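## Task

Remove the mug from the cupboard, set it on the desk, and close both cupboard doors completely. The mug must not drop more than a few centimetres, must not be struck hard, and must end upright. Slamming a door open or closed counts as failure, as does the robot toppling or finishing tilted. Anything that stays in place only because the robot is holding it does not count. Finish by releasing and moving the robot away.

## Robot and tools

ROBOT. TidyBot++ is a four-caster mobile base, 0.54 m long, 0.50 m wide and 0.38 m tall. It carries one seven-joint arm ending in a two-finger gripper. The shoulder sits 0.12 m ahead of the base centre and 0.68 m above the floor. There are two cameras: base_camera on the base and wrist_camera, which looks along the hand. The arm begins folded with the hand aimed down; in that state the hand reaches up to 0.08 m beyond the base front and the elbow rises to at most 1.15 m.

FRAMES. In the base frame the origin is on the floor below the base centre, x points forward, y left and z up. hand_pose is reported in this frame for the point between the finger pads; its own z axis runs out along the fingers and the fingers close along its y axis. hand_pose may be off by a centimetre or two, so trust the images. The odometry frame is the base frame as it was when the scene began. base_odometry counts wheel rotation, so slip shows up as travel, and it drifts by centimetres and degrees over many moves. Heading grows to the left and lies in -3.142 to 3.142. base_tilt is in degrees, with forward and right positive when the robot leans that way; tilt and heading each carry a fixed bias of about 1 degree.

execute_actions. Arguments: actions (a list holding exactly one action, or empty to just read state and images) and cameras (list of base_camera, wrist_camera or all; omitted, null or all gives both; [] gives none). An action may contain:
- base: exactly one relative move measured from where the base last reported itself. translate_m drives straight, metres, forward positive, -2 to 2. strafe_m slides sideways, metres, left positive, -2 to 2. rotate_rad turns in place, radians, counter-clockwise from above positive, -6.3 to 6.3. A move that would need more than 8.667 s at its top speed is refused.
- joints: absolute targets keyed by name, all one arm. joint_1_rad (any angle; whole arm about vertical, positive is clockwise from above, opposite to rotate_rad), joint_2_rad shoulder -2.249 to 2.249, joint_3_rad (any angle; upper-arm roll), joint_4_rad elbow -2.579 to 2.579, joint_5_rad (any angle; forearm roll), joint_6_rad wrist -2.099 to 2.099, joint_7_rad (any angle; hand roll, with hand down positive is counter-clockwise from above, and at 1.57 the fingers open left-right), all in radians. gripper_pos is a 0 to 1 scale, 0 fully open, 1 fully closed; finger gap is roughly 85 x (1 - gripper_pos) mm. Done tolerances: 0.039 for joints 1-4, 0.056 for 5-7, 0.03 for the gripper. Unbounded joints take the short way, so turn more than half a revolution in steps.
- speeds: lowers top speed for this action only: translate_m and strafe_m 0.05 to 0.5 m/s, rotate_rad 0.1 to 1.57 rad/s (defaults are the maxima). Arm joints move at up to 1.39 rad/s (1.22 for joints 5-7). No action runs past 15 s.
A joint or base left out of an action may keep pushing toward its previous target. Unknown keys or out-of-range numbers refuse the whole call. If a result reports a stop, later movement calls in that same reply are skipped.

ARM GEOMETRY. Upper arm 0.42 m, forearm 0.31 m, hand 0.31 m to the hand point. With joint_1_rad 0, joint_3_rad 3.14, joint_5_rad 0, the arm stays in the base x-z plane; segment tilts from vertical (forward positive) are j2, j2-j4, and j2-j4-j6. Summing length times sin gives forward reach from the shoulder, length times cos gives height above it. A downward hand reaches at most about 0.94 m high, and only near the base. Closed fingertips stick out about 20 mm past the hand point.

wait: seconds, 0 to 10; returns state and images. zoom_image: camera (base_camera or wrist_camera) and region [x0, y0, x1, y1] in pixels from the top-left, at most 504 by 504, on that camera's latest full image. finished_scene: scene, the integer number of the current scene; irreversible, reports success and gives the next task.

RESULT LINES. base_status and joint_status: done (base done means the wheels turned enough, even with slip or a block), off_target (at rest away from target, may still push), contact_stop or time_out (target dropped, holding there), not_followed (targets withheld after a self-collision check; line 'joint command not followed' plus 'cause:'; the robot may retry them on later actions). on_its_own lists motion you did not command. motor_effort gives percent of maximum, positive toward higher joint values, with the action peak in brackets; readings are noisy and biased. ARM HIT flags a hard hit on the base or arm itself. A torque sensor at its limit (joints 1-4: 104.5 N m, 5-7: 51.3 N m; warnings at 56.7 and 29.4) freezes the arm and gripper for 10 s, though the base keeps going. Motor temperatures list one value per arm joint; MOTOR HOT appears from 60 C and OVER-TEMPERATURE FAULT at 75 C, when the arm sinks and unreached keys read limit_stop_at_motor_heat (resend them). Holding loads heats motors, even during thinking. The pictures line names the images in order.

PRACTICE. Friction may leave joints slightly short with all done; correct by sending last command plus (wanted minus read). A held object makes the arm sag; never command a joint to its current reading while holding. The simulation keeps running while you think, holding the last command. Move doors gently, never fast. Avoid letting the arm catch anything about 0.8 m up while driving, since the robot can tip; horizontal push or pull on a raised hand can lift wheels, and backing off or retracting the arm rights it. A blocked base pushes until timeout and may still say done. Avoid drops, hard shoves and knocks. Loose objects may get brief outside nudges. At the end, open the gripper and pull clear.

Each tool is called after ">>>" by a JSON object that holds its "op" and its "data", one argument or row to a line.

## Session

>>> {"op": "execute_actions", "data": {
  "actions": [
    {"joints":{"joint_6_rad":0.5}}
  ]
}}

Scene clock: 1.63 s.
Motor temperatures (°C, as the motors report them): [28 31 26 27 34 39 40]
base_odometry: x=+0.000 y=+0.000 heading=+0.000 (m, m, rad; odometry frame)
base_tilt: forward=-0.4 right=+0.2 (deg)
base_status: not commanded
joint_positions: joint_1_rad=-0.008 joint_2_rad=-0.365 joint_3_rad=+3.146 joint_4_rad=-2.500 joint_5_rad=+0.027 joint_6_rad=+0.486 joint_7_rad=+1.573 gripper_pos=+0.000
joint_status: all done
motor_effort: joint_1_rad=+0(0) joint_2_rad=-6(6) joint_3_rad=+0(1) joint_4_rad=+23(23) joint_5_rad=-2(1) joint_6_rad=+9(8) joint_7_rad=-2(1) (%)
hand_pose: x=+0.5446 y=+0.0065 z=+0.8822 quat_wxyz=(+0.002, +0.734, +0.015, +0.679) (m; base frame)
pictures: base_camera, wrist_camera
Images, in order (width x height): base_camera 644x364, wrist_camera 644x476.

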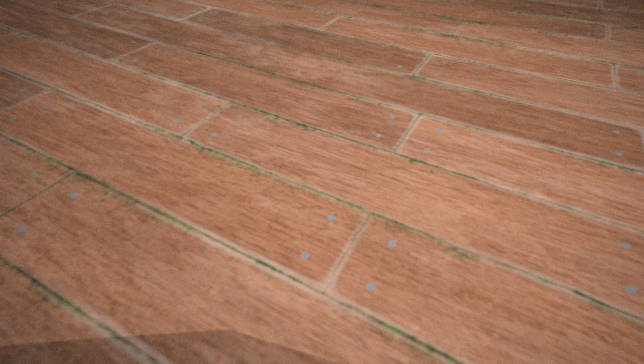

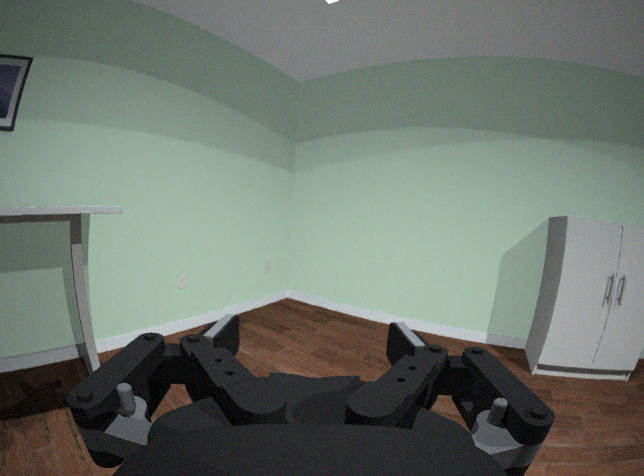

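>>> {"op": "execute_actions", "data": {
  "actions": [
    {"base":{"rotate_rad":-0.9}}
  ]
}}

Scene clock: 6.00 s.
Motor temperatures (°C, as the motors report them): [28 30 26 27 34 39 40]
base_odometry: x=+0.000 y=+0.000 heading=-0.900 (m, m, rad; odometry frame)
base_tilt: forward=-0.4 right=+0.1 (deg)
base_status: done
joint_positions: joint_1_rad=-0.008 joint_2_rad=-0.365 joint_3_rad=+3.146 joint_4_rad=-2.500 joint_5_rad=+0.027 joint_6_rad=+0.486 joint_7_rad=+1.573 gripper_pos=+0.000
joint_status: not commanded
motor_effort: joint_1_rad=+0(1) joint_2_rad=-6(7) joint_3_rad=+1(2) joint_4_rad=+23(23) joint_5_rad=-1(2) joint_6_rad=+8(8) joint_7_rad=-1(1) (%)
hand_pose: x=+0.5446 y=+0.0065 z=+0.8822 quat_wxyz=(+0.002, +0.734, +0.015, +0.679) (m; base frame)
pictures: base_camera, wrist_camera
Images, in order (width x height): base_camera 644x364, wrist_camera 644x476.

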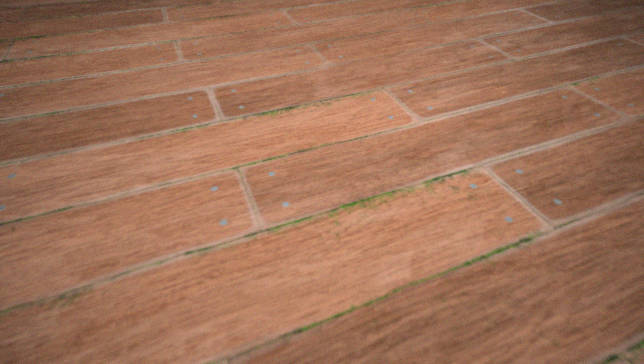

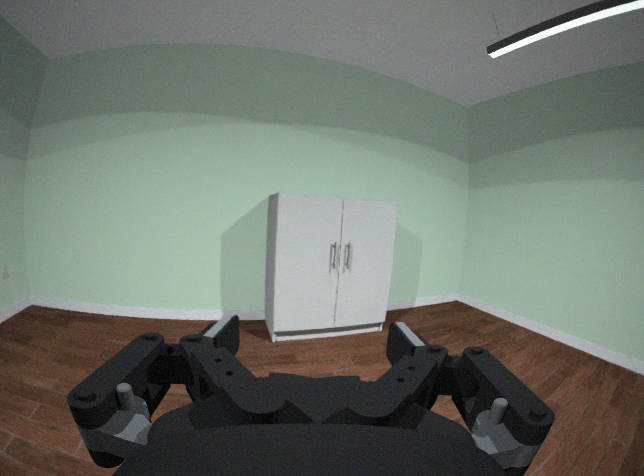

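>>> {"op": "execute_actions", "data": {
  "actions": [
    {"base":{"rotate_rad":0.35},"joints":{"joint_2_rad":0.9,"joint_4_rad":-1.89,"joint_6_rad":1.25}}
  ],
  "cameras": []
}}

>>> {"op": "execute_actions", "data": {
  "actions": [
    {"base":{"strafe_m":-1.0}}
  ],
  "cameras": []
}}

>>> {"op": "execute_actions", "data": {
  "actions": [
    {"base":{"translate_m":1.0}}
  ]
}}

Scene clock: 13.33 s.
Motor temperatures (°C, as the motors report them): [28 30 26 27 34 39 40]
base_odometry: x=+0.000 y=+0.000 heading=-0.550 (m, m, rad; odometry frame)
base_tilt: forward=-0.4 right=+0.2 (deg)
base_status: done
joint_positions: joint_1_rad=-0.008 joint_2_rad=+0.888 joint_3_rad=+3.146 joint_4_rad=-1.904 joint_5_rad=+0.027 joint_6_rad=+1.215 joint_7_rad=+1.573 gripper_pos=+0.000
joint_status: all done
motor_effort: joint_1_rad=+0(2) joint_2_rad=-41(43) joint_3_rad=-1(2) joint_4_rad=+14(23) joint_5_rad=-1(2) joint_6_rad=+9(9) joint_7_rad=-1(1) (%)
hand_pose: x=+0.8642 y=+0.0130 z=+0.6498 quat_wxyz=(-0.005, +0.709, +0.016, +0.705) (m; base frame)
pictures: none
No camera images: the call's "cameras" was empty. Leave "cameras" out to get every camera's image.

Scene clock: 16.73 s.
Motor temperatures (°C, as the motors report them): [28 30 26 27 34 39 40]
base_odometry: x=-0.523 y=-0.852 heading=-0.550 (m, m, rad; odometry frame)
base_tilt: forward=-0.4 right=+0.2 (deg)
base_status: done
joint_positions: joint_1_rad=-0.006 joint_2_rad=+0.888 joint_3_rad=+3.146 joint_4_rad=-1.904 joint_5_rad=+0.027 joint_6_rad=+1.215 joint_7_rad=+1.573 gripper_pos=+0.000
joint_status: not commanded
motor_effort: joint_1_rad=+0(3) joint_2_rad=-41(42) joint_3_rad=-1(3) joint_4_rad=+14(14) joint_5_rad=-1(2) joint_6_rad=+8(9) joint_7_rad=-2(1) (%)
hand_pose: x=+0.8643 y=+0.0109 z=+0.6501 quat_wxyz=(-0.004, +0.709, +0.015, +0.705) (m; base frame)
pictures: none
No camera images: the call's "cameras" was empty. Leave "cameras" out to get every camera's image.

Scene clock: 20.10 s.
Motor temperatures (°C, as the motors report them): [28 30 26 27 34 39 40]
base_odometry: x=+0.329 y=-1.376 heading=-0.550 (m, m, rad; odometry frame)
base_tilt: forward=-0.4 right=+0.1 (deg)
base_status: done
joint_positions: joint_1_rad=-0.006 joint_2_rad=+0.888 joint_3_rad=+3.146 joint_4_rad=-1.897 joint_5_rad=+0.027 joint_6_rad=+1.217 joint_7_rad=+1.573 gripper_pos=+0.000
joint_status: not commanded
motor_effort: joint_1_rad=+0(0) joint_2_rad=-41(43) joint_3_rad=-1(1) joint_4_rad=+13(15) joint_5_rad=-1(2) joint_6_rad=+9(9) joint_7_rad=-1(1) (%)
hand_pose: x=+0.8663 y=+0.0110 z=+0.6534 quat_wxyz=(-0.004, +0.706, +0.015, +0.708) (m; base frame)
pictures: base_camera, wrist_camera
Images, in order (width x height): base_camera 644x364, wrist_camera 644x476.

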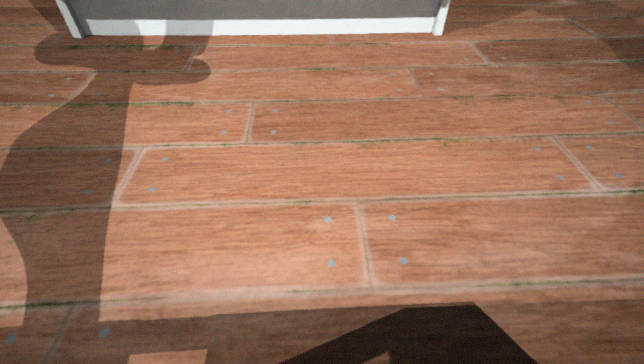

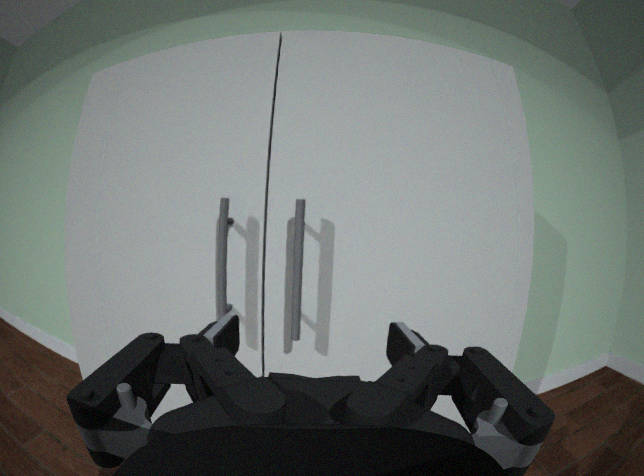

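>>> {"op": "execute_actions", "data": {
  "actions": [
    {"base":{"strafe_m":0.02},"speeds":{"strafe_m":0.1}}
  ],
  "cameras": []
}}

>>> {"op": "execute_actions", "data": {
  "actions": [
    {"base":{"translate_m":0.2},"speeds":{"translate_m":0.1}}
  ],
  "cameras": ["wrist_camera"]
}}

Scene clock: 23.67 s.
Motor temperatures (°C, as the motors report them): [28 30 26 27 34 39 40]
base_odometry: x=+0.340 y=-1.359 heading=-0.551 (m, m, rad; odometry frame)
base_tilt: forward=-0.4 right=+0.2 (deg)
base_status: done
joint_positions: joint_1_rad=-0.012 joint_2_rad=+0.888 joint_3_rad=+3.146 joint_4_rad=-1.897 joint_5_rad=+0.027 joint_6_rad=+1.217 joint_7_rad=+1.573 gripper_pos=+0.000
joint_status: not commanded
motor_effort: joint_1_rad=+0(3) joint_2_rad=-40(42) joint_3_rad=-1(3) joint_4_rad=+13(14) joint_5_rad=-1(0) joint_6_rad=+9(10) joint_7_rad=-1(1) (%)
hand_pose: x=+0.8662 y=+0.0157 z=+0.6534 quat_wxyz=(-0.007, +0.706, +0.017, +0.708) (m; base frame)
pictures: none
No camera images: the call's "cameras" was empty. Leave "cameras" out to get every camera's image.

Scene clock: 26.23 s.
Motor temperatures (°C, as the motors report them): [28 30 26 27 34 39 40]
base_odometry: x=+0.510 y=-1.463 heading=-0.550 (m, m, rad; odometry frame)
base_tilt: forward=-0.4 right=+0.2 (deg)
base_status: done
joint_positions: joint_1_rad=-0.012 joint_2_rad=+0.888 joint_3_rad=+3.146 joint_4_rad=-1.896 joint_5_rad=+0.027 joint_6_rad=+1.218 joint_7_rad=+1.573 gripper_pos=+0.000
joint_status: not commanded
motor_effort: joint_1_rad=+0(0) joint_2_rad=-41(43) joint_3_rad=-1(1) joint_4_rad=+14(15) joint_5_rad=-1(1) joint_6_rad=+9(10) joint_7_rad=-1(2) (%)
hand_pose: x=+0.8665 y=+0.0157 z=+0.6540 quat_wxyz=(-0.007, +0.705, +0.017, +0.708) (m; base frame)
pictures: wrist_camera
Images, in order (width x height): wrist_camera 644x476.

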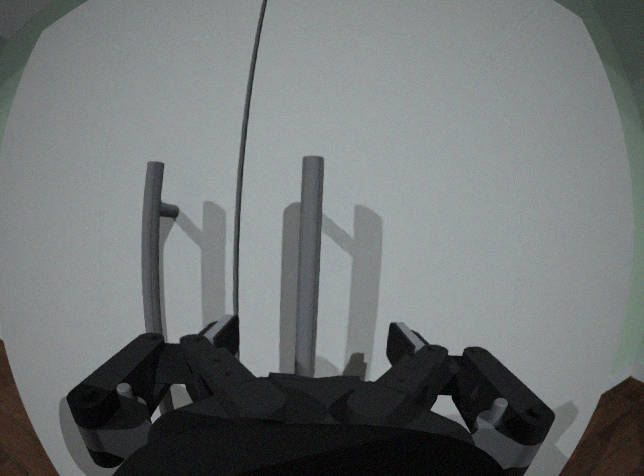

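>>> {"op": "execute_actions", "data": {
  "actions": [
    {"base":{"translate_m":0.035},"speeds":{"translate_m":0.05}}
  ],
  "cameras": []
}}

>>> {"op": "execute_actions", "data": {
  "actions": [
    {"joints":{"gripper_pos":1}}
  ],
  "cameras": ["wrist_camera"]
}}

>>> {"op": "execute_actions", "data": {
  "actions": [
    {"base":{"translate_m":-0.15},"speeds":{"translate_m":0.05}}
  ],
  "cameras": []
}}

>>> {"op": "execute_actions", "data": {
  "actions": [
    {"base":{"strafe_m":-0.05},"speeds":{"strafe_m":0.05}}
  ],
  "cameras": []
}}

>>> {"op": "execute_actions", "data": {
  "actions": [
    {"base":{"translate_m":-0.1},"speeds":{"translate_m":0.05}}
  ]
}}

Scene clock: 36.80 s.
Motor temperatures (°C, as the motors report them): [28 30 26 27 34 39 40]
base_odometry: x=+0.540 y=-1.481 heading=-0.550 (m, m, rad; odometry frame)
base_tilt: forward=-0.4 right=+0.1 (deg)
base_status: done
joint_positions: joint_1_rad=-0.012 joint_2_rad=+0.889 joint_3_rad=+3.146 joint_4_rad=-1.905 joint_5_rad=+0.027 joint_6_rad=+1.230 joint_7_rad=+1.573 gripper_pos=+0.000
joint_status: not commanded
motor_effort: joint_1_rad=+1(2) joint_2_rad=-40(44) joint_3_rad=-1(1) joint_4_rad=+17(24) joint_5_rad=-1(1) joint_6_rad=+7(10) joint_7_rad=-1(2) (%)
hand_pose: x=+0.8640 y=+0.0157 z=+0.6535 quat_wxyz=(-0.007, +0.704, +0.017, +0.709) (m; base frame)
pictures: none
No camera images: the call's "cameras" was empty. Leave "cameras" out to get every camera's image.

Scene clock: 37.90 s.
Motor temperatures (°C, as the motors report them): [28 30 26 27 34 39 40]
base_odometry: x=+0.540 y=-1.481 heading=-0.550 (m, m, rad; odometry frame)
base_tilt: forward=-0.4 right=+0.1 (deg)
base_status: not commanded
joint_positions: joint_1_rad=-0.016 joint_2_rad=+0.880 joint_3_rad=+3.143 joint_4_rad=-1.944 joint_5_rad=+0.028 joint_6_rad=+1.252 joint_7_rad=+1.573 gripper_pos=+0.895
joint_status: gripper_pos off_target (ended at +0.895, target +1.000)
motor_effort: joint_1_rad=-2(7) joint_2_rad=-36(40) joint_3_rad=-2(5) joint_4_rad=+25(26) joint_5_rad=+0(6) joint_6_rad=+4(7) joint_7_rad=-2(2) (%)
hand_pose: x=+0.8526 y=+0.0210 z=+0.6514 quat_wxyz=(-0.011, +0.707, +0.019, +0.707) (m; base frame)
pictures: wrist_camera
Images, in order (width x height): wrist_camera 644x476.

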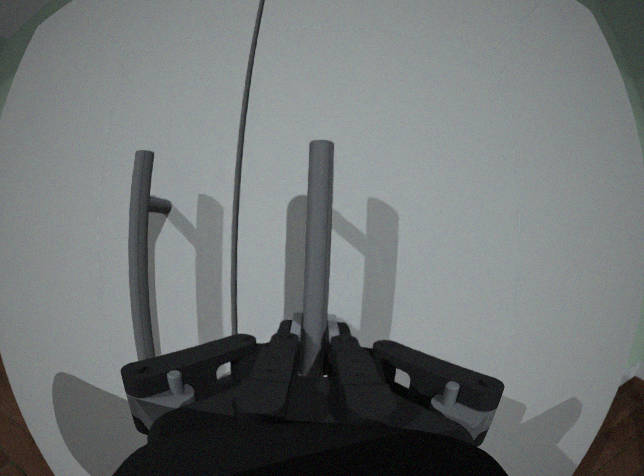

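Scene clock: 41.37 s.
Motor temperatures (°C, as the motors report them): [28 30 26 27 34 39 40]
base_odometry: x=+0.412 y=-1.403 heading=-0.551 (m, m, rad; odometry frame)
base_tilt: forward=-0.4 right=+0.1 (deg)
base_status: done
joint_positions: joint_1_rad=+0.012 joint_2_rad=+0.905 joint_3_rad=+3.150 joint_4_rad=-1.895 joint_5_rad=+0.028 joint_6_rad=+1.252 joint_7_rad=+1.573 gripper_pos=+0.897
joint_status: not commanded
motor_effort: joint_1_rad=-4(8) joint_2_rad=-43(48) joint_3_rad=-4(7) joint_4_rad=+13(24) joint_5_rad=+1(4) joint_6_rad=+11(13) joint_7_rad=-1(2) (%)
hand_pose: x=+0.8663 y=-0.0040 z=+0.6523 quat_wxyz=(+0.004, +0.699, +0.010, +0.715) (m; base frame)
pictures: none
No camera images: the call's "cameras" was empty. Leave "cameras" out to get every camera's image.

Scene clock: 42.87 s.
Motor temperatures (°C, as the motors report them): [28 30 26 27 34 39 40]
base_odometry: x=+0.386 y=-1.445 heading=-0.551 (m, m, rad; odometry frame)
base_tilt: forward=-0.4 right=+0.1 (deg)
base_status: done
joint_positions: joint_1_rad=-0.037 joint_2_rad=+0.905 joint_3_rad=+3.139 joint_4_rad=-1.896 joint_5_rad=+0.028 joint_6_rad=+1.252 joint_7_rad=+1.573 gripper_pos=+0.897
joint_status: not commanded
motor_effort: joint_1_rad=+7(9) joint_2_rad=-43(45) joint_3_rad=+4(5) joint_4_rad=+16(17) joint_5_rad=-6(6) joint_6_rad=+10(12) joint_7_rad=-2(2) (%)
hand_pose: x=+0.8651 y=+0.0386 z=+0.6522 quat_wxyz=(-0.020, +0.699, +0.026, +0.715) (m; base frame)
pictures: none
No camera images: the call's "cameras" was empty. Leave "cameras" out to get every camera's image.

Scene clock: 45.37 s.
Motor temperatures (°C, as the motors report them): [28 30 26 27 34 39 40]
base_odometry: x=+0.301 y=-1.393 heading=-0.551 (m, m, rad; odometry frame)
base_tilt: forward=-0.3 right=+0.1 (deg)
base_status: done
joint_positions: joint_1_rad=+0.034 joint_2_rad=+0.907 joint_3_rad=+3.165 joint_4_rad=-1.892 joint_5_rad=+0.027 joint_6_rad=+1.252 joint_7_rad=+1.573 gripper_pos=+0.898
joint_status: not commanded
motor_effort: joint_1_rad=-6(11) joint_2_rad=-44(49) joint_3_rad=-6(9) joint_4_rad=+12(17) joint_5_rad=+4(6) joint_6_rad=+11(14) joint_7_rad=-1(2) (%)
hand_pose: x=+0.8670 y=-0.0274 z=+0.6523 quat_wxyz=(+0.019, +0.699, +0.002, +0.715) (m; base frame)
pictures: base_camera, wrist_camera
Images, in order (width x height): base_camera 644x364, wrist_camera 644x476.

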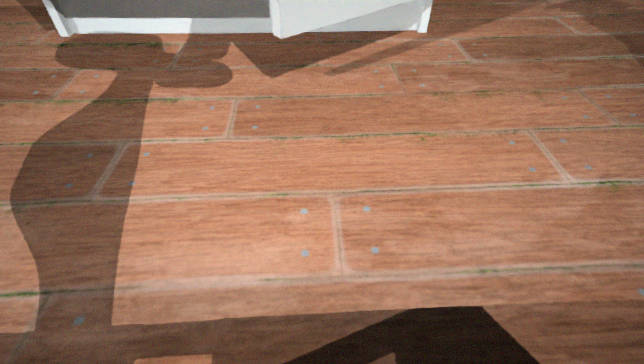

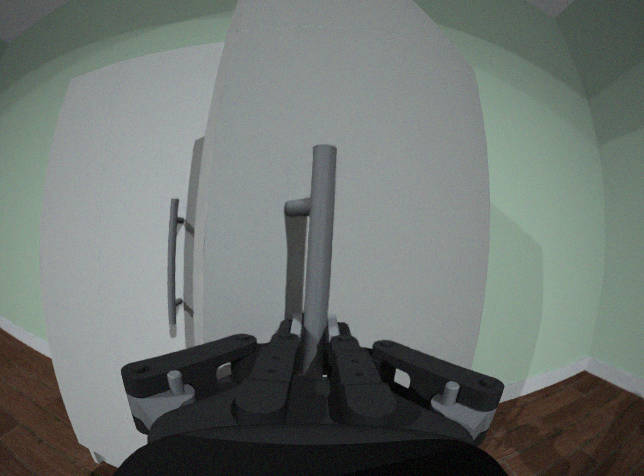

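~45°. Continue.

>>> {"op": "execute_actions", "data": {
  "actions": [
    {"base":{"strafe_m":-0.14},"speeds":{"strafe_m":0.05}}
  ],
  "cameras": []
}}

>>> {"op": "execute_actions", "data": {
  "actions": [
    {"base":{"translate_m":-0.06},"speeds":{"translate_m":0.05}}
  ],
  "cameras": []
}}

>>> {"op": "execute_actions", "data": {
  "actions": [
    {"base":{"strafe_m":-0.12},"speeds":{"strafe_m":0.05}}
  ]
}}

Scene clock: 52.67 s.
Motor temperatures (°C, as the motors report them): [28 30 26 27 34 39 40]
base_odometry: x=+0.227 y=-1.512 heading=-0.550 (m, m, rad; odometry frame)
base_tilt: forward=-0.4 right=+0.1 (deg)
base_status: done
joint_positions: joint_1_rad=-0.088 joint_2_rad=+0.905 joint_3_rad=+3.102 joint_4_rad=-1.900 joint_5_rad=+0.064 joint_6_rad=+1.252 joint_7_rad=+1.573 gripper_pos=+0.898
joint_status: not commanded
motor_effort: joint_1_rad=+17(19) joint_2_rad=-39(44) joint_3_rad=+10(11) joint_4_rad=+18(19) joint_5_rad=-13(14) joint_6_rad=+7(12) joint_7_rad=-3(3) (%)
hand_pose: x=+0.8570 y=+0.1045 z=+0.6515 quat_wxyz=(-0.064, +0.698, +0.058, +0.711) (m; base frame)
pictures: none
No camera images: the call's "cameras" was empty. Leave "cameras" out to get every camera's image.

Scene clock: 54.40 s.
Motor temperatures (°C, as the motors report them): [28 30 26 27 34 39 40]
base_odometry: x=+0.176 y=-1.481 heading=-0.550 (m, m, rad; odometry frame)
base_tilt: forward=-0.3 right=+0.1 (deg)
base_status: done
joint_positions: joint_1_rad=-0.010 joint_2_rad=+0.905 joint_3_rad=+3.135 joint_4_rad=-1.897 joint_5_rad=+0.063 joint_6_rad=+1.252 joint_7_rad=+1.573 gripper_pos=+0.898
joint_status: not commanded
motor_effort: joint_1_rad=-1(15) joint_2_rad=-44(47) joint_3_rad=-2(9) joint_4_rad=+13(19) joint_5_rad=-1(12) joint_6_rad=+12(12) joint_7_rad=-1(3) (%)
hand_pose: x=+0.8649 y=+0.0308 z=+0.6520 quat_wxyz=(-0.020, +0.699, +0.032, +0.714) (m; base frame)
pictures: none
No camera images: the call's "cameras" was empty. Leave "cameras" out to get every camera's image.

Scene clock: 57.30 s.
Motor temperatures (°C, as the motors report them): [28 31 26 27 34 39 40]
base_odometry: x=+0.113 y=-1.583 heading=-0.550 (m, m, rad; odometry frame)
base_tilt: forward=-0.4 right=+0.2 (deg)
base_status: done
joint_positions: joint_1_rad=-0.097 joint_2_rad=+0.897 joint_3_rad=+3.095 joint_4_rad=-1.915 joint_5_rad=+0.077 joint_6_rad=+1.252 joint_7_rad=+1.573 gripper_pos=+0.898
joint_status: not commanded
motor_effort: joint_1_rad=+18(20) joint_2_rad=-38(44) joint_3_rad=+11(12) joint_4_rad=+20(22) joint_5_rad=-13(16) joint_6_rad=+6(12) joint_7_rad=-3(3) (%)
hand_pose: x=+0.8507 y=+0.1178 z=+0.6514 quat_wxyz=(-0.074, +0.699, +0.066, +0.708) (m; base frame)
pictures: base_camera, wrist_camera
Images, in order (width x height): base_camera 644x364, wrist_camera 644x476.

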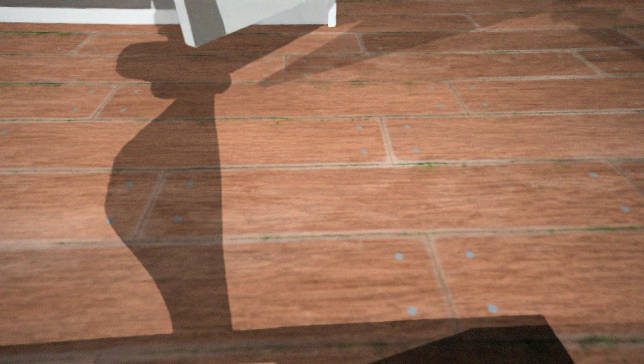

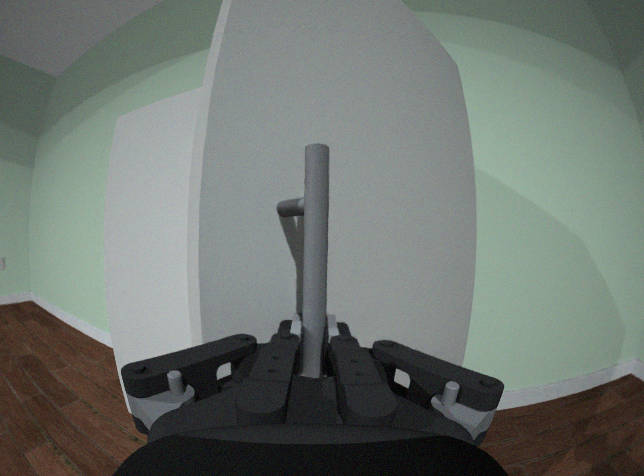

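>>> {"op": "execute_actions", "data": {
  "actions": [
    {"base":{"translate_m":-0.06},"speeds":{"translate_m":0.05}}
  ],
  "cameras": []
}}

>>> {"op": "execute_actions", "data": {
  "actions": [
    {"base":{"strafe_m":-0.08},"speeds":{"strafe_m":0.05}}
  ],
  "cameras": []
}}

>>> {"op": "execute_actions", "data": {
  "actions": [
    {"base":{"strafe_m":0.07},"joints":{"gripper_pos":0},"speeds":{"strafe_m":0.05}}
  ],
  "cameras": []
}}

>>> {"op": "execute_actions", "data": {
  "actions": [
    {"base":{"translate_m":-0.2},"speeds":{"translate_m":0.2}}
  ],
  "cameras": []
}}

>>> {"op": "execute_actions", "data": {
  "actions": [
    {"base":{"strafe_m":0.4},"joints":{"joint_1_rad":0,"joint_3_rad":3.14,"joint_5_rad":0}}
  ]
}}

Scene clock: 65.27 s.
Motor temperatures (°C, as the motors report them): [28 31 26 27 34 39 40]
base_odometry: x=+0.062 y=-1.552 heading=-0.550 (m, m, rad; odometry frame)
base_tilt: forward=-0.3 right=+0.2 (deg)
base_status: done
joint_positions: joint_1_rad=+0.000 joint_2_rad=+0.908 joint_3_rad=+3.144 joint_4_rad=-1.890 joint_5_rad=+0.054 joint_6_rad=+1.252 joint_7_rad=+1.573 gripper_pos=+0.900
joint_status: not commanded
motor_effort: joint_1_rad=-1(16) joint_2_rad=-46(48) joint_3_rad=-2(10) joint_4_rad=+14(19) joint_5_rad=-1(14) joint_6_rad=+12(14) joint_7_rad=-1(3) (%)
hand_pose: x=+0.8673 y=+0.0166 z=+0.6522 quat_wxyz=(-0.010, +0.698, +0.025, +0.715) (m; base frame)
pictures: none
No camera images: the call's "cameras" was empty. Leave "cameras" out to get every camera's image.

Scene clock: 67.37 s.
Motor temperatures (°C, as the motors report them): [28 31 26 27 34 39 40]
base_odometry: x=+0.020 y=-1.620 heading=-0.550 (m, m, rad; odometry frame)
base_tilt: forward=-0.4 right=+0.1 (deg)
base_status: done
joint_positions: joint_1_rad=-0.050 joint_2_rad=+0.898 joint_3_rad=+3.127 joint_4_rad=-1.910 joint_5_rad=+0.054 joint_6_rad=+1.252 joint_7_rad=+1.573 gripper_pos=+0.900
joint_status: not commanded
motor_effort: joint_1_rad=+9(11) joint_2_rad=-38(45) joint_3_rad=+5(7) joint_4_rad=+19(21) joint_5_rad=-8(10) joint_6_rad=+6(12) joint_7_rad=-2(2) (%)
hand_pose: x=+0.8594 y=+0.0616 z=+0.6516 quat_wxyz=(-0.036, +0.701, +0.042, +0.711) (m; base frame)
pictures: none
No camera images: the call's "cameras" was empty. Leave "cameras" out to get every camera's image.

Scene clock: 69.27 s.
Motor temperatures (°C, as the motors report them): [28 31 26 27 34 39 40]
base_odometry: x=+0.057 y=-1.560 heading=-0.550 (m, m, rad; odometry frame)
base_tilt: forward=-0.4 right=+0.2 (deg)
base_status: done
joint_positions: joint_1_rad=-0.007 joint_2_rad=+0.899 joint_3_rad=+3.138 joint_4_rad=-1.894 joint_5_rad=+0.054 joint_6_rad=+1.252 joint_7_rad=+1.573 gripper_pos=+0.000
joint_status: all done
motor_effort: joint_1_rad=+0(9) joint_2_rad=-41(44) joint_3_rad=-1(5) joint_4_rad=+13(19) joint_5_rad=-1(9) joint_6_rad=+9(10) joint_7_rad=-1(2) (%)
hand_pose: x=+0.8662 y=+0.0246 z=+0.6577 quat_wxyz=(-0.015, +0.696, +0.027, +0.717) (m; base frame)
pictures: none
No camera images: the call's "cameras" was empty. Leave "cameras" out to get every camera's image.

Scene clock: 71.03 s.
Motor temperatures (°C, as the motors report them): [28 31 26 27 34 39 40]
base_odometry: x=-0.113 y=-1.456 heading=-0.550 (m, m, rad; odometry frame)
base_tilt: forward=-0.4 right=+0.1 (deg)
base_status: done
joint_positions: joint_1_rad=-0.007 joint_2_rad=+0.899 joint_3_rad=+3.138 joint_4_rad=-1.894 joint_5_rad=+0.054 joint_6_rad=+1.252 joint_7_rad=+1.573 gripper_pos=+0.000
joint_status: not commanded
motor_effort: joint_1_rad=-1(1) joint_2_rad=-41(43) joint_3_rad=-1(2) joint_4_rad=+13(15) joint_5_rad=-1(1) joint_6_rad=+8(9) joint_7_rad=-2(1) (%)
hand_pose: x=+0.8663 y=+0.0246 z=+0.6578 quat_wxyz=(-0.015, +0.696, +0.027, +0.717) (m; base frame)
pictures: none
No camera images: the call's "cameras" was empty. Leave "cameras" out to get every camera's image.

Scene clock: 73.30 s.
Motor temperatures (°C, as the motors report them): [28 31 26 27 34 39 40]
base_odometry: x=+0.096 y=-1.115 heading=-0.550 (m, m, rad; odometry frame)
base_tilt: forward=-0.4 right=+0.2 (deg)
base_status: done
joint_positions: joint_1_rad=-0.007 joint_2_rad=+0.899 joint_3_rad=+3.138 joint_4_rad=-1.894 joint_5_rad=+0.038 joint_6_rad=+1.252 joint_7_rad=+1.573 gripper_pos=+0.000
joint_status: all done
motor_effort: joint_1_rad=+0(3) joint_2_rad=-41(42) joint_3_rad=-1(3) joint_4_rad=+13(13) joint_5_rad=-1(2) joint_6_rad=+9(9) joint_7_rad=-1(1) (%)
hand_pose: x=+0.8665 y=+0.0194 z=+0.6578 quat_wxyz=(-0.012, +0.696, +0.020, +0.718) (m; base frame)
pictures: base_camera, wrist_camera
Images, in order (width x height): base_camera 644x364, wrist_camera 644x476.

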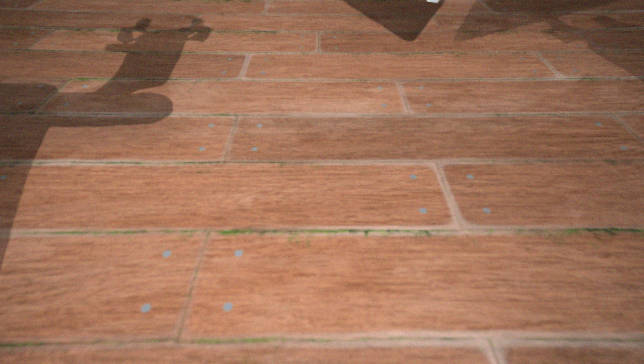

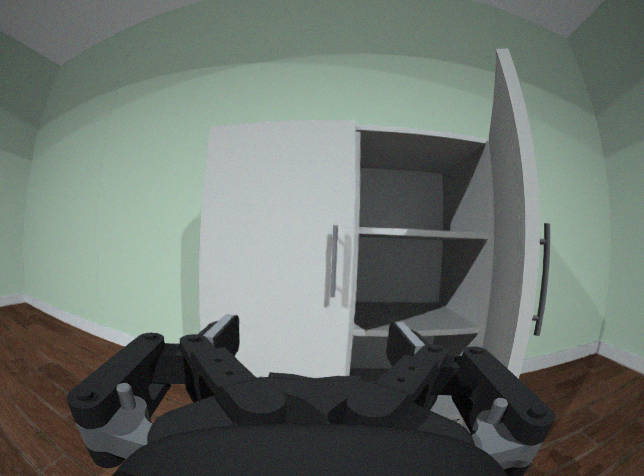

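>>> {"op": "execute_actions", "data": {
  "actions": [
    {"base":{"strafe_m":-0.06},"speeds":{"strafe_m":0.2}}
  ],
  "cameras": []
}}

>>> {"op": "execute_actions", "data": {
  "actions": [
    {"base":{"translate_m":0.4},"speeds":{"translate_m":0.3}}
  ],
  "cameras": ["wrist_camera"]
}}

Scene clock: 77.37 s.
Motor temperatures (°C, as the motors report them): [28 31 26 27 34 39 40]
base_odometry: x=+0.064 y=-1.166 heading=-0.550 (m, m, rad; odometry frame)
base_tilt: forward=-0.4 right=+0.2 (deg)
base_status: done
joint_positions: joint_1_rad=+0.003 joint_2_rad=+0.899 joint_3_rad=+3.138 joint_4_rad=-1.894 joint_5_rad=+0.038 joint_6_rad=+1.252 joint_7_rad=+1.573 gripper_pos=+0.000
joint_status: not commanded
motor_effort: joint_1_rad=+0(5) joint_2_rad=-41(42) joint_3_rad=-1(3) joint_4_rad=+13(13) joint_5_rad=-1(2) joint_6_rad=+9(9) joint_7_rad=-1(1) (%)
hand_pose: x=+0.8667 y=+0.0119 z=+0.6578 quat_wxyz=(-0.008, +0.696, +0.017, +0.718) (m; base frame)
pictures: none
No camera images: the call's "cameras" was empty. Leave "cameras" out to get every camera's image.

Scene clock: 79.67 s.
Motor temperatures (°C, as the motors report them): [28 31 26 27 34 39 40]
base_odometry: x=+0.405 y=-1.375 heading=-0.550 (m, m, rad; odometry frame)
base_tilt: forward=-0.4 right=+0.1 (deg)
base_status: done
joint_positions: joint_1_rad=+0.003 joint_2_rad=+0.899 joint_3_rad=+3.138 joint_4_rad=-1.893 joint_5_rad=+0.038 joint_6_rad=+1.252 joint_7_rad=+1.573 gripper_pos=+0.000
joint_status: not commanded
motor_effort: joint_1_rad=+0(1) joint_2_rad=-41(43) joint_3_rad=-1(2) joint_4_rad=+14(15) joint_5_rad=-1(1) joint_6_rad=+9(10) joint_7_rad=-1(1) (%)
hand_pose: x=+0.8668 y=+0.0119 z=+0.6580 quat_wxyz=(-0.008, +0.696, +0.017, +0.718) (m; base frame)
pictures: wrist_camera
Images, in order (width x height): wrist_camera 644x476.

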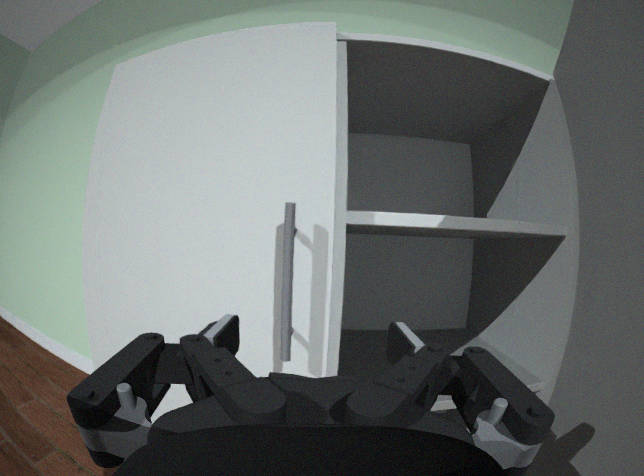

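>>> {"op": "execute_actions", "data": {
  "actions": [
    {"base":{"strafe_m":0.05},"speeds":{"strafe_m":0.1}}
  ],
  "cameras": []
}}

>>> {"op": "execute_actions", "data": {
  "actions": [
    {"base":{"translate_m":0.16},"speeds":{"translate_m":0.1}}
  ],
  "cameras": ["wrist_camera"]
}}

Scene clock: 84.57 s.
Motor temperatures (°C, as the motors report them): [28 31 26 27 34 39 40]
base_odometry: x=+0.432 y=-1.332 heading=-0.550 (m, m, rad; odometry frame)
base_tilt: forward=-0.4 right=+0.2 (deg)
base_status: done
joint_positions: joint_1_rad=-0.001 joint_2_rad=+0.899 joint_3_rad=+3.138 joint_4_rad=-1.893 joint_5_rad=+0.038 joint_6_rad=+1.252 joint_7_rad=+1.573 gripper_pos=+0.000
joint_status: not commanded
motor_effort: joint_1_rad=+0(3) joint_2_rad=-41(41) joint_3_rad=-1(3) joint_4_rad=+13(13) joint_5_rad=-1(1) joint_6_rad=+9(9) joint_7_rad=-2(1) (%)
hand_pose: x=+0.8668 y=+0.0149 z=+0.6580 quat_wxyz=(-0.010, +0.696, +0.018, +0.718) (m; base frame)
pictures: none
No camera images: the call's "cameras" was empty. Leave "cameras" out to get every camera's image.

Scene clock: 86.73 s.
Motor temperatures (°C, as the motors report them): [28 31 26 27 34 39 40]
base_odometry: x=+0.568 y=-1.416 heading=-0.550 (m, m, rad; odometry frame)
base_tilt: forward=-0.5 right=+0.2 (deg)
base_status: done
joint_positions: joint_1_rad=-0.001 joint_2_rad=+0.898 joint_3_rad=+3.138 joint_4_rad=-1.893 joint_5_rad=+0.038 joint_6_rad=+1.252 joint_7_rad=+1.573 gripper_pos=+0.000
joint_status: not commanded
motor_effort: joint_1_rad=+0(1) joint_2_rad=-41(44) joint_3_rad=-1(1) joint_4_rad=+13(15) joint_5_rad=-1(1) joint_6_rad=+9(10) joint_7_rad=-1(1) (%)
hand_pose: x=+0.8668 y=+0.0149 z=+0.6582 quat_wxyz=(-0.010, +0.696, +0.018, +0.718) (m; base frame)
pictures: wrist_camera
Images, in order (width x height): wrist_camera 644x476.

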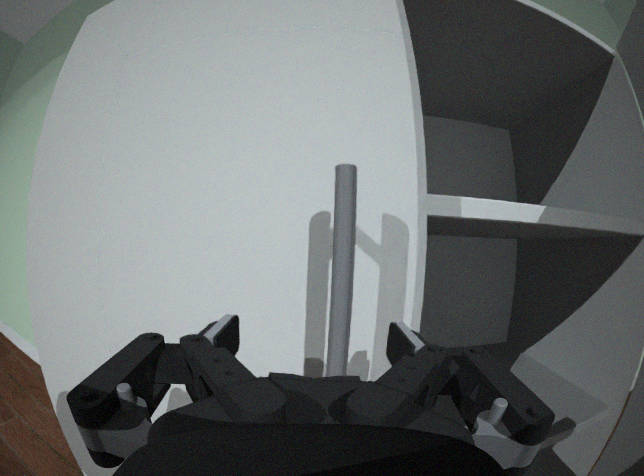

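Within the fingers; small correction, grip, open.

>>> {"op": "execute_actions", "data": {
  "actions": [
    {"base":{"strafe_m":-0.015},"speeds":{"strafe_m":0.05}}
  ],
  "cameras": []
}}

>>> {"op": "execute_actions", "data": {
  "actions": [
    {"base":{"translate_m":0.035},"speeds":{"translate_m":0.05}}
  ],
  "cameras": []
}}

>>> {"op": "execute_actions", "data": {
  "actions": [
    {"joints":{"gripper_pos":1}}
  ],
  "cameras": []
}}

>>> {"op": "execute_actions", "data": {
  "actions": [
    {"base":{"translate_m":-0.15},"speeds":{"translate_m":0.05}}
  ],
  "cameras": []
}}

>>> {"op": "execute_actions", "data": {
  "actions": [
    {"base":{"strafe_m":0.06},"speeds":{"strafe_m":0.05}}
  ],
  "cameras": []
}}

>>> {"op": "execute_actions", "data": {
  "actions": [
    {"base":{"translate_m":-0.1},"speeds":{"translate_m":0.05}}
  ]
}}

Scene clock: 93.20 s.
Motor temperatures (°C, as the motors report them): [28 31 26 27 34 39 40]
base_odometry: x=+0.560 y=-1.429 heading=-0.550 (m, m, rad; odometry frame)
base_tilt: forward=-0.4 right=+0.1 (deg)
base_status: done
joint_positions: joint_1_rad=+0.000 joint_2_rad=+0.898 joint_3_rad=+3.138 joint_4_rad=-1.893 joint_5_rad=+0.038 joint_6_rad=+1.252 joint_7_rad=+1.573 gripper_pos=+0.000
joint_status: not commanded
motor_effort: joint_1_rad=+0(3) joint_2_rad=-41(42) joint_3_rad=-1(2) joint_4_rad=+13(14) joint_5_rad=-1(2) joint_6_rad=+9(9) joint_7_rad=-1(1) (%)
hand_pose: x=+0.8669 y=+0.0139 z=+0.6582 quat_wxyz=(-0.009, +0.696, +0.017, +0.718) (m; base frame)
pictures: none
No camera images: the call's "cameras" was empty. Leave "cameras" out to get every camera's image.

Scene clock: 94.43 s.
Motor temperatures (°C, as the motors report them): [28 31 26 27 34 39 40]
base_odometry: x=+0.590 y=-1.447 heading=-0.550 (m, m, rad; odometry frame)
base_tilt: forward=-0.5 right=+0.2 (deg)
base_status: done
joint_positions: joint_1_rad=+0.000 joint_2_rad=+0.885 joint_3_rad=+3.138 joint_4_rad=-1.920 joint_5_rad=+0.037 joint_6_rad=+1.255 joint_7_rad=+1.573 gripper_pos=+0.000
joint_status: not commanded
motor_effort: joint_1_rad=+1(1) joint_2_rad=-38(43) joint_3_rad=+0(1) joint_4_rad=+19(22) joint_5_rad=-1(0) joint_6_rad=+6(10) joint_7_rad=-2(2) (%)
hand_pose: x=+0.8595 y=+0.0138 z=+0.6580 quat_wxyz=(-0.009, +0.700, +0.017, +0.714) (m; base frame)
pictures: none
No camera images: the call's "cameras" was empty. Leave "cameras" out to get every camera's image.

Scene clock: 95.53 s.
Motor temperatures (°C, as the motors report them): [28 31 26 27 34 39 40]
base_odometry: x=+0.590 y=-1.447 heading=-0.550 (m, m, rad; odometry frame)
base_tilt: forward=-0.4 right=+0.1 (deg)
base_status: not commanded
joint_positions: joint_1_rad=-0.009 joint_2_rad=+0.872 joint_3_rad=+3.135 joint_4_rad=-1.954 joint_5_rad=+0.013 joint_6_rad=+1.261 joint_7_rad=+1.573 gripper_pos=+0.895
joint_status: gripper_pos off_target (ended at +0.895, target +1.000)
motor_effort: joint_1_rad=-2(6) joint_2_rad=-34(38) joint_3_rad=-2(4) joint_4_rad=+25(28) joint_5_rad=+0(4) joint_6_rad=+4(7) joint_7_rad=-2(2) (%)
hand_pose: x=+0.8499 y=+0.0152 z=+0.6556 quat_wxyz=(-0.009, +0.705, +0.010, +0.709) (m; base frame)
pictures: none
No camera images: the call's "cameras" was empty. Leave "cameras" out to get every camera's image.

Scene clock: 99.03 s.
Motor temperatures (°C, as the motors report them): [28 31 26 27 34 39 40]
base_odometry: x=+0.462 y=-1.368 heading=-0.550 (m, m, rad; odometry frame)
base_tilt: forward=-0.4 right=+0.1 (deg)
base_status: done
joint_positions: joint_1_rad=-0.044 joint_2_rad=+0.905 joint_3_rad=+3.125 joint_4_rad=-1.891 joint_5_rad=+0.013 joint_6_rad=+1.259 joint_7_rad=+1.573 gripper_pos=+0.897
joint_status: not commanded
motor_effort: joint_1_rad=+9(11) joint_2_rad=-43(47) joint_3_rad=+4(6) joint_4_rad=+12(23) joint_5_rad=-7(8) joint_6_rad=+10(13) joint_7_rad=-3(3) (%)
hand_pose: x=+0.8658 y=+0.0461 z=+0.6564 quat_wxyz=(-0.026, +0.695, +0.021, +0.718) (m; base frame)
pictures: none
No camera images: the call's "cameras" was empty. Leave "cameras" out to get every camera's image.

Scene clock: 100.73 s.
Motor temperatures (°C, as the motors report them): [28 31 26 27 34 39 40]
base_odometry: x=+0.493 y=-1.317 heading=-0.550 (m, m, rad; odometry frame)
base_tilt: forward=-0.4 right=+0.2 (deg)
base_status: done
joint_positions: joint_1_rad=+0.027 joint_2_rad=+0.905 joint_3_rad=+3.148 joint_4_rad=-1.891 joint_5_rad=+0.013 joint_6_rad=+1.259 joint_7_rad=+1.573 gripper_pos=+0.897
joint_status: not commanded
motor_effort: joint_1_rad=-7(7) joint_2_rad=-38(45) joint_3_rad=-5(7) joint_4_rad=+13(14) joint_5_rad=+3(4) joint_6_rad=+7(12) joint_7_rad=-2(3) (%)
hand_pose: x=+0.8672 y=-0.0184 z=+0.6561 quat_wxyz=(+0.011, +0.695, -0.002, +0.719) (m; base frame)
pictures: none
No camera images: the call's "cameras" was empty. Leave "cameras" out to get every camera's image.

Scene clock: 103.30 s.
Motor temperatures (°C, as the motors report them): [28 31 26 27 34 39 40]
base_odometry: x=+0.408 y=-1.265 heading=-0.550 (m, m, rad; odometry frame)
base_tilt: forward=-0.4 right=+0.2 (deg)
base_status: done
joint_positions: joint_1_rad=-0.055 joint_2_rad=+0.907 joint_3_rad=+3.119 joint_4_rad=-1.883 joint_5_rad=+0.013 joint_6_rad=+1.252 joint_7_rad=+1.573 gripper_pos=+0.898
joint_status: not commanded
motor_effort: joint_1_rad=+8(14) joint_2_rad=-45(49) joint_3_rad=+4(7) joint_4_rad=+10(15) joint_5_rad=-7(10) joint_6_rad=+11(15) joint_7_rad=-3(3) (%)
hand_pose: x=+0.8675 y=+0.0573 z=+0.6565 quat_wxyz=(-0.033, +0.695, +0.024, +0.718) (m; base frame)
pictures: base_camera, wrist_camera
Images, in order (width x height): base_camera 644x364, wrist_camera 644x476.

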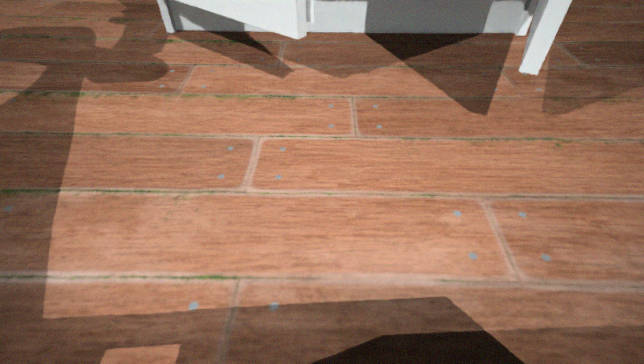

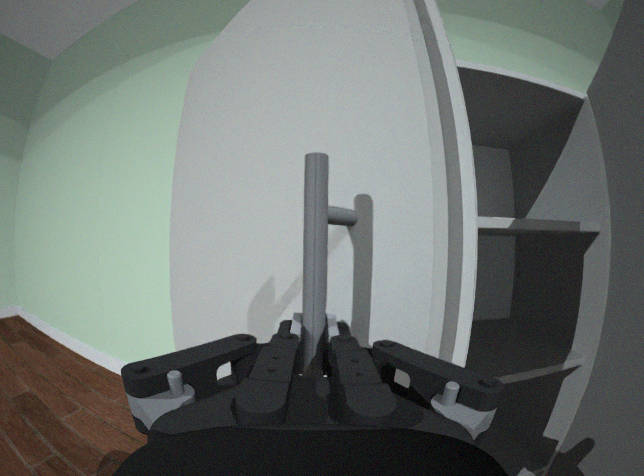

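>>> {"op": "execute_actions", "data": {
  "actions": [
    {"base":{"strafe_m":0.16},"speeds":{"strafe_m":0.05}}
  ],
  "cameras": []
}}

>>> {"op": "execute_actions", "data": {
  "actions": [
    {"base":{"translate_m":-0.08},"speeds":{"translate_m":0.05}}
  ],
  "cameras": []
}}

>>> {"op": "execute_actions", "data": {
  "actions": [
    {"base":{"strafe_m":0.12},"speeds":{"strafe_m":0.05}}
  ],
  "cameras": []
}}

>>> {"op": "execute_actions", "data": {
  "actions": [
    {"base":{"translate_m":-0.05},"speeds":{"translate_m":0.05}}
  ],
  "cameras": []
}}

>>> {"op": "execute_actions", "data": {
  "actions": [
    {"base":{"strafe_m":0.08},"speeds":{"strafe_m":0.05}}
  ]
}}

Scene clock: 112.33 s.
Motor temperatures (°C, as the motors report them): [28 31 26 27 34 39 40]
base_odometry: x=+0.491 y=-1.129 heading=-0.550 (m, m, rad; odometry frame)
base_tilt: forward=-0.4 right=+0.2 (deg)
base_status: done
joint_positions: joint_1_rad=+0.085 joint_2_rad=+0.896 joint_3_rad=+3.189 joint_4_rad=-1.903 joint_5_rad=-0.039 joint_6_rad=+1.252 joint_7_rad=+1.573 gripper_pos=+0.898
joint_status: not commanded
motor_effort: joint_1_rad=-18(19) joint_2_rad=-37(45) joint_3_rad=-13(14) joint_4_rad=+19(19) joint_5_rad=+10(12) joint_6_rad=+6(12) joint_7_rad=-1(3) (%)
hand_pose: x=+0.8584 y=-0.0961 z=+0.6561 quat_wxyz=(+0.063, +0.697, -0.044, +0.713) (m; base frame)
pictures: none
No camera images: the call's "cameras" was empty. Leave "cameras" out to get every camera's image.

Scene clock: 114.50 s.
Motor temperatures (°C, as the motors report them): [28 31 26 27 34 39 40]
base_odometry: x=+0.423 y=-1.087 heading=-0.550 (m, m, rad; odometry frame)
base_tilt: forward=-0.4 right=+0.1 (deg)
base_status: done
joint_positions: joint_1_rad=-0.024 joint_2_rad=+0.908 joint_3_rad=+3.138 joint_4_rad=-1.879 joint_5_rad=-0.011 joint_6_rad=+1.251 joint_7_rad=+1.573 gripper_pos=+0.900
joint_status: not commanded
motor_effort: joint_1_rad=+4(17) joint_2_rad=-46(49) joint_3_rad=+1(12) joint_4_rad=+11(20) joint_5_rad=-3(10) joint_6_rad=+12(15) joint_7_rad=-3(3) (%)
hand_pose: x=+0.8706 y=+0.0181 z=+0.6567 quat_wxyz=(-0.007, +0.695, +0.004, +0.719) (m; base frame)
pictures: none
No camera images: the call's "cameras" was empty. Leave "cameras" out to get every camera's image.

Scene clock: 117.40 s.
Motor temperatures (°C, as the motors report them): [28 31 26 27 34 39 40]
base_odometry: x=+0.486 y=-0.985 heading=-0.550 (m, m, rad; odometry frame)
base_tilt: forward=-0.4 right=+0.1 (deg)
base_status: done
joint_positions: joint_1_rad=+0.061 joint_2_rad=+0.887 joint_3_rad=+3.171 joint_4_rad=-1.920 joint_5_rad=-0.025 joint_6_rad=+1.252 joint_7_rad=+1.573 gripper_pos=+0.900
joint_status: not commanded
motor_effort: joint_1_rad=-12(15) joint_2_rad=-35(45) joint_3_rad=-8(11) joint_4_rad=+20(22) joint_5_rad=+7(9) joint_6_rad=+4(12) joint_7_rad=-1(3) (%)
hand_pose: x=+0.8571 y=-0.0649 z=+0.6559 quat_wxyz=(+0.042, +0.700, -0.030, +0.712) (m; base frame)
pictures: none
No camera images: the call's "cameras" was empty. Leave "cameras" out to get every camera's image.

Scene clock: 118.90 s.
Motor temperatures (°C, as the motors report them): [28 31 26 27 34 39 40]
base_odometry: x=+0.444 y=-0.959 heading=-0.550 (m, m, rad; odometry frame)
base_tilt: forward=-0.3 right=+0.1 (deg)
base_status: done
joint_positions: joint_1_rad=-0.008 joint_2_rad=+0.926 joint_3_rad=+3.149 joint_4_rad=-1.822 joint_5_rad=-0.025 joint_6_rad=+1.218 joint_7_rad=+1.573 gripper_pos=+0.905
joint_status: not commanded
motor_effort: joint_1_rad=+1(12) joint_2_rad=-48(52) joint_3_rad=+0(8) joint_4_rad=+1(19) joint_5_rad=-1(7) joint_6_rad=+15(20) joint_7_rad=-3(4) (%)
hand_pose: x=+0.8868 y=-0.0033 z=+0.6570 quat_wxyz=(+0.007, +0.692, -0.007, +0.721) (m; base frame)
pictures: none
No camera images: the call's "cameras" was empty. Leave "cameras" out to get every camera's image.

Scene clock: 121.00 s.
Motor temperatures (°C, as the motors report them): [28 31 26 27 34 39 40]
base_odometry: x=+0.485 y=-0.891 heading=-0.550 (m, m, rad; odometry frame)
base_tilt: forward=-0.4 right=+0.2 (deg)
base_status: done
joint_positions: joint_1_rad=+0.045 joint_2_rad=+0.915 joint_3_rad=+3.155 joint_4_rad=-1.846 joint_5_rad=-0.037 joint_6_rad=+1.222 joint_7_rad=+1.573 gripper_pos=+0.905
joint_status: not commanded
motor_effort: joint_1_rad=-9(11) joint_2_rad=-41(48) joint_3_rad=-6(8) joint_4_rad=+6(9) joint_5_rad=+9(12) joint_6_rad=+9(16) joint_7_rad=+0(1) (%)
hand_pose: x=+0.8788 y=-0.0499 z=+0.6565 quat_wxyz=(+0.031, +0.695, -0.031, +0.718) (m; base frame)
pictures: base_camera, wrist_camera
Images, in order (width x height): base_camera 644x364, wrist_camera 644x476.

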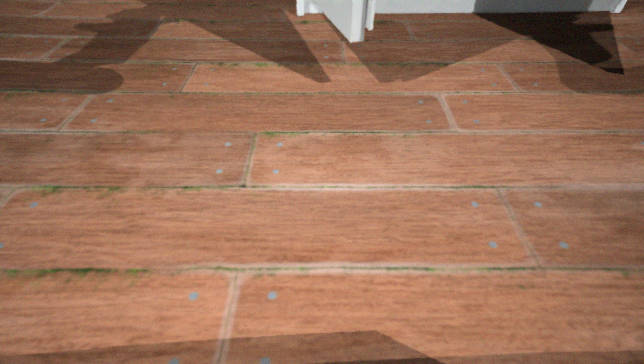

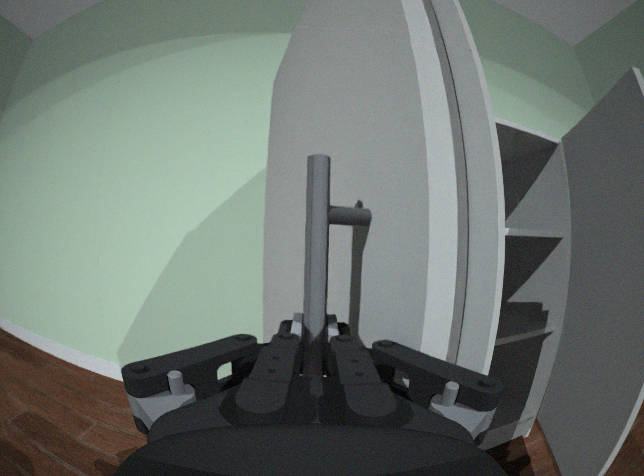

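>>> {"op": "execute_actions", "data": {
  "actions": [
    {"base":{"strafe_m":-0.04},"joints":{"gripper_pos":0},"speeds":{"strafe_m":0.05}}
  ],
  "cameras": []
}}

>>> {"op": "execute_actions", "data": {
  "actions": [
    {"base":{"translate_m":-0.25},"speeds":{"translate_m":0.2}}
  ],
  "cameras": []
}}

>>> {"op": "execute_actions", "data": {
  "actions": [
    {"base":{"strafe_m":-0.35},"joints":{"joint_1_rad":0,"joint_3_rad":3.14,"joint_5_rad":0,"joint_2_rad":0.7,"joint_4_rad":-1.4,"joint_6_rad":0.4}}
  ]
}}

Scene clock: 127.30 s.
Motor temperatures (°C, as the motors report them): [28 31 26 27 34 39 40]
base_odometry: x=+0.465 y=-0.925 heading=-0.550 (m, m, rad; odometry frame)
base_tilt: forward=-0.4 right=+0.1 (deg)
base_status: done
joint_positions: joint_1_rad=+0.003 joint_2_rad=+0.914 joint_3_rad=+3.151 joint_4_rad=-1.891 joint_5_rad=-0.036 joint_6_rad=+1.222 joint_7_rad=+1.573 gripper_pos=+0.000
joint_status: all done
motor_effort: joint_1_rad=+1(8) joint_2_rad=-41(45) joint_3_rad=-1(6) joint_4_rad=+13(15) joint_5_rad=+0(10) joint_6_rad=+9(10) joint_7_rad=-1(1) (%)
hand_pose: x=+0.8670 y=-0.0160 z=+0.6381 quat_wxyz=(+0.014, +0.711, -0.016, +0.703) (m; base frame)
pictures: none
No camera images: the call's "cameras" was empty. Leave "cameras" out to get every camera's image.

Scene clock: 129.33 s.
Motor temperatures (°C, as the motors report them): [28 31 26 27 34 39 40]
base_odometry: x=+0.251 y=-0.794 heading=-0.550 (m, m, rad; odometry frame)
base_tilt: forward=-0.4 right=+0.2 (deg)
base_status: done
joint_positions: joint_1_rad=+0.003 joint_2_rad=+0.914 joint_3_rad=+3.151 joint_4_rad=-1.891 joint_5_rad=-0.036 joint_6_rad=+1.222 joint_7_rad=+1.573 gripper_pos=+0.000
joint_status: not commanded
motor_effort: joint_1_rad=+0(0) joint_2_rad=-41(44) joint_3_rad=-1(1) joint_4_rad=+13(14) joint_5_rad=-1(1) joint_6_rad=+9(10) joint_7_rad=-1(2) (%)
hand_pose: x=+0.8670 y=-0.0160 z=+0.6381 quat_wxyz=(+0.014, +0.711, -0.016, +0.703) (m; base frame)
pictures: none
No camera images: the call's "cameras" was empty. Leave "cameras" out to get every camera's image.

Scene clock: 131.50 s.
Motor temperatures (°C, as the motors report them): [28 31 26 27 34 39 40]
base_odometry: x=+0.068 y=-1.092 heading=-0.551 (m, m, rad; odometry frame)
base_tilt: forward=-0.4 right=+0.1 (deg)
base_status: done
joint_positions: joint_1_rad=+0.007 joint_2_rad=+0.709 joint_3_rad=+3.151 joint_4_rad=-1.406 joint_5_rad=-0.036 joint_6_rad=+0.434 joint_7_rad=+1.573 gripper_pos=+0.000
joint_status: all done
motor_effort: joint_1_rad=+1(4) joint_2_rad=-45(46) joint_3_rad=-1(2) joint_4_rad=+22(24) joint_5_rad=-1(1) joint_6_rad=+8(10) joint_7_rad=-1(1) (%)
hand_pose: x=+0.9712 y=-0.0145 z=+0.8035 quat_wxyz=(+0.002, +0.745, -0.019, +0.667) (m; base frame)
pictures: base_camera, wrist_camera
Images, in order (width x height): base_camera 644x364, wrist_camera 644x476.

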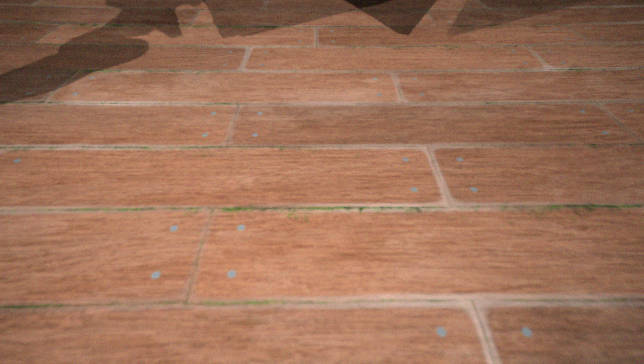

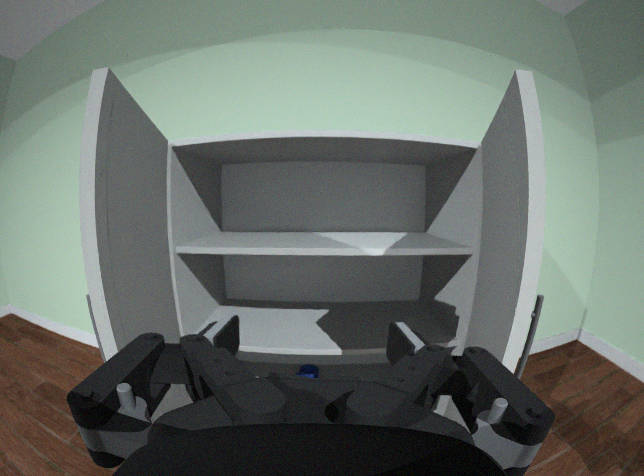

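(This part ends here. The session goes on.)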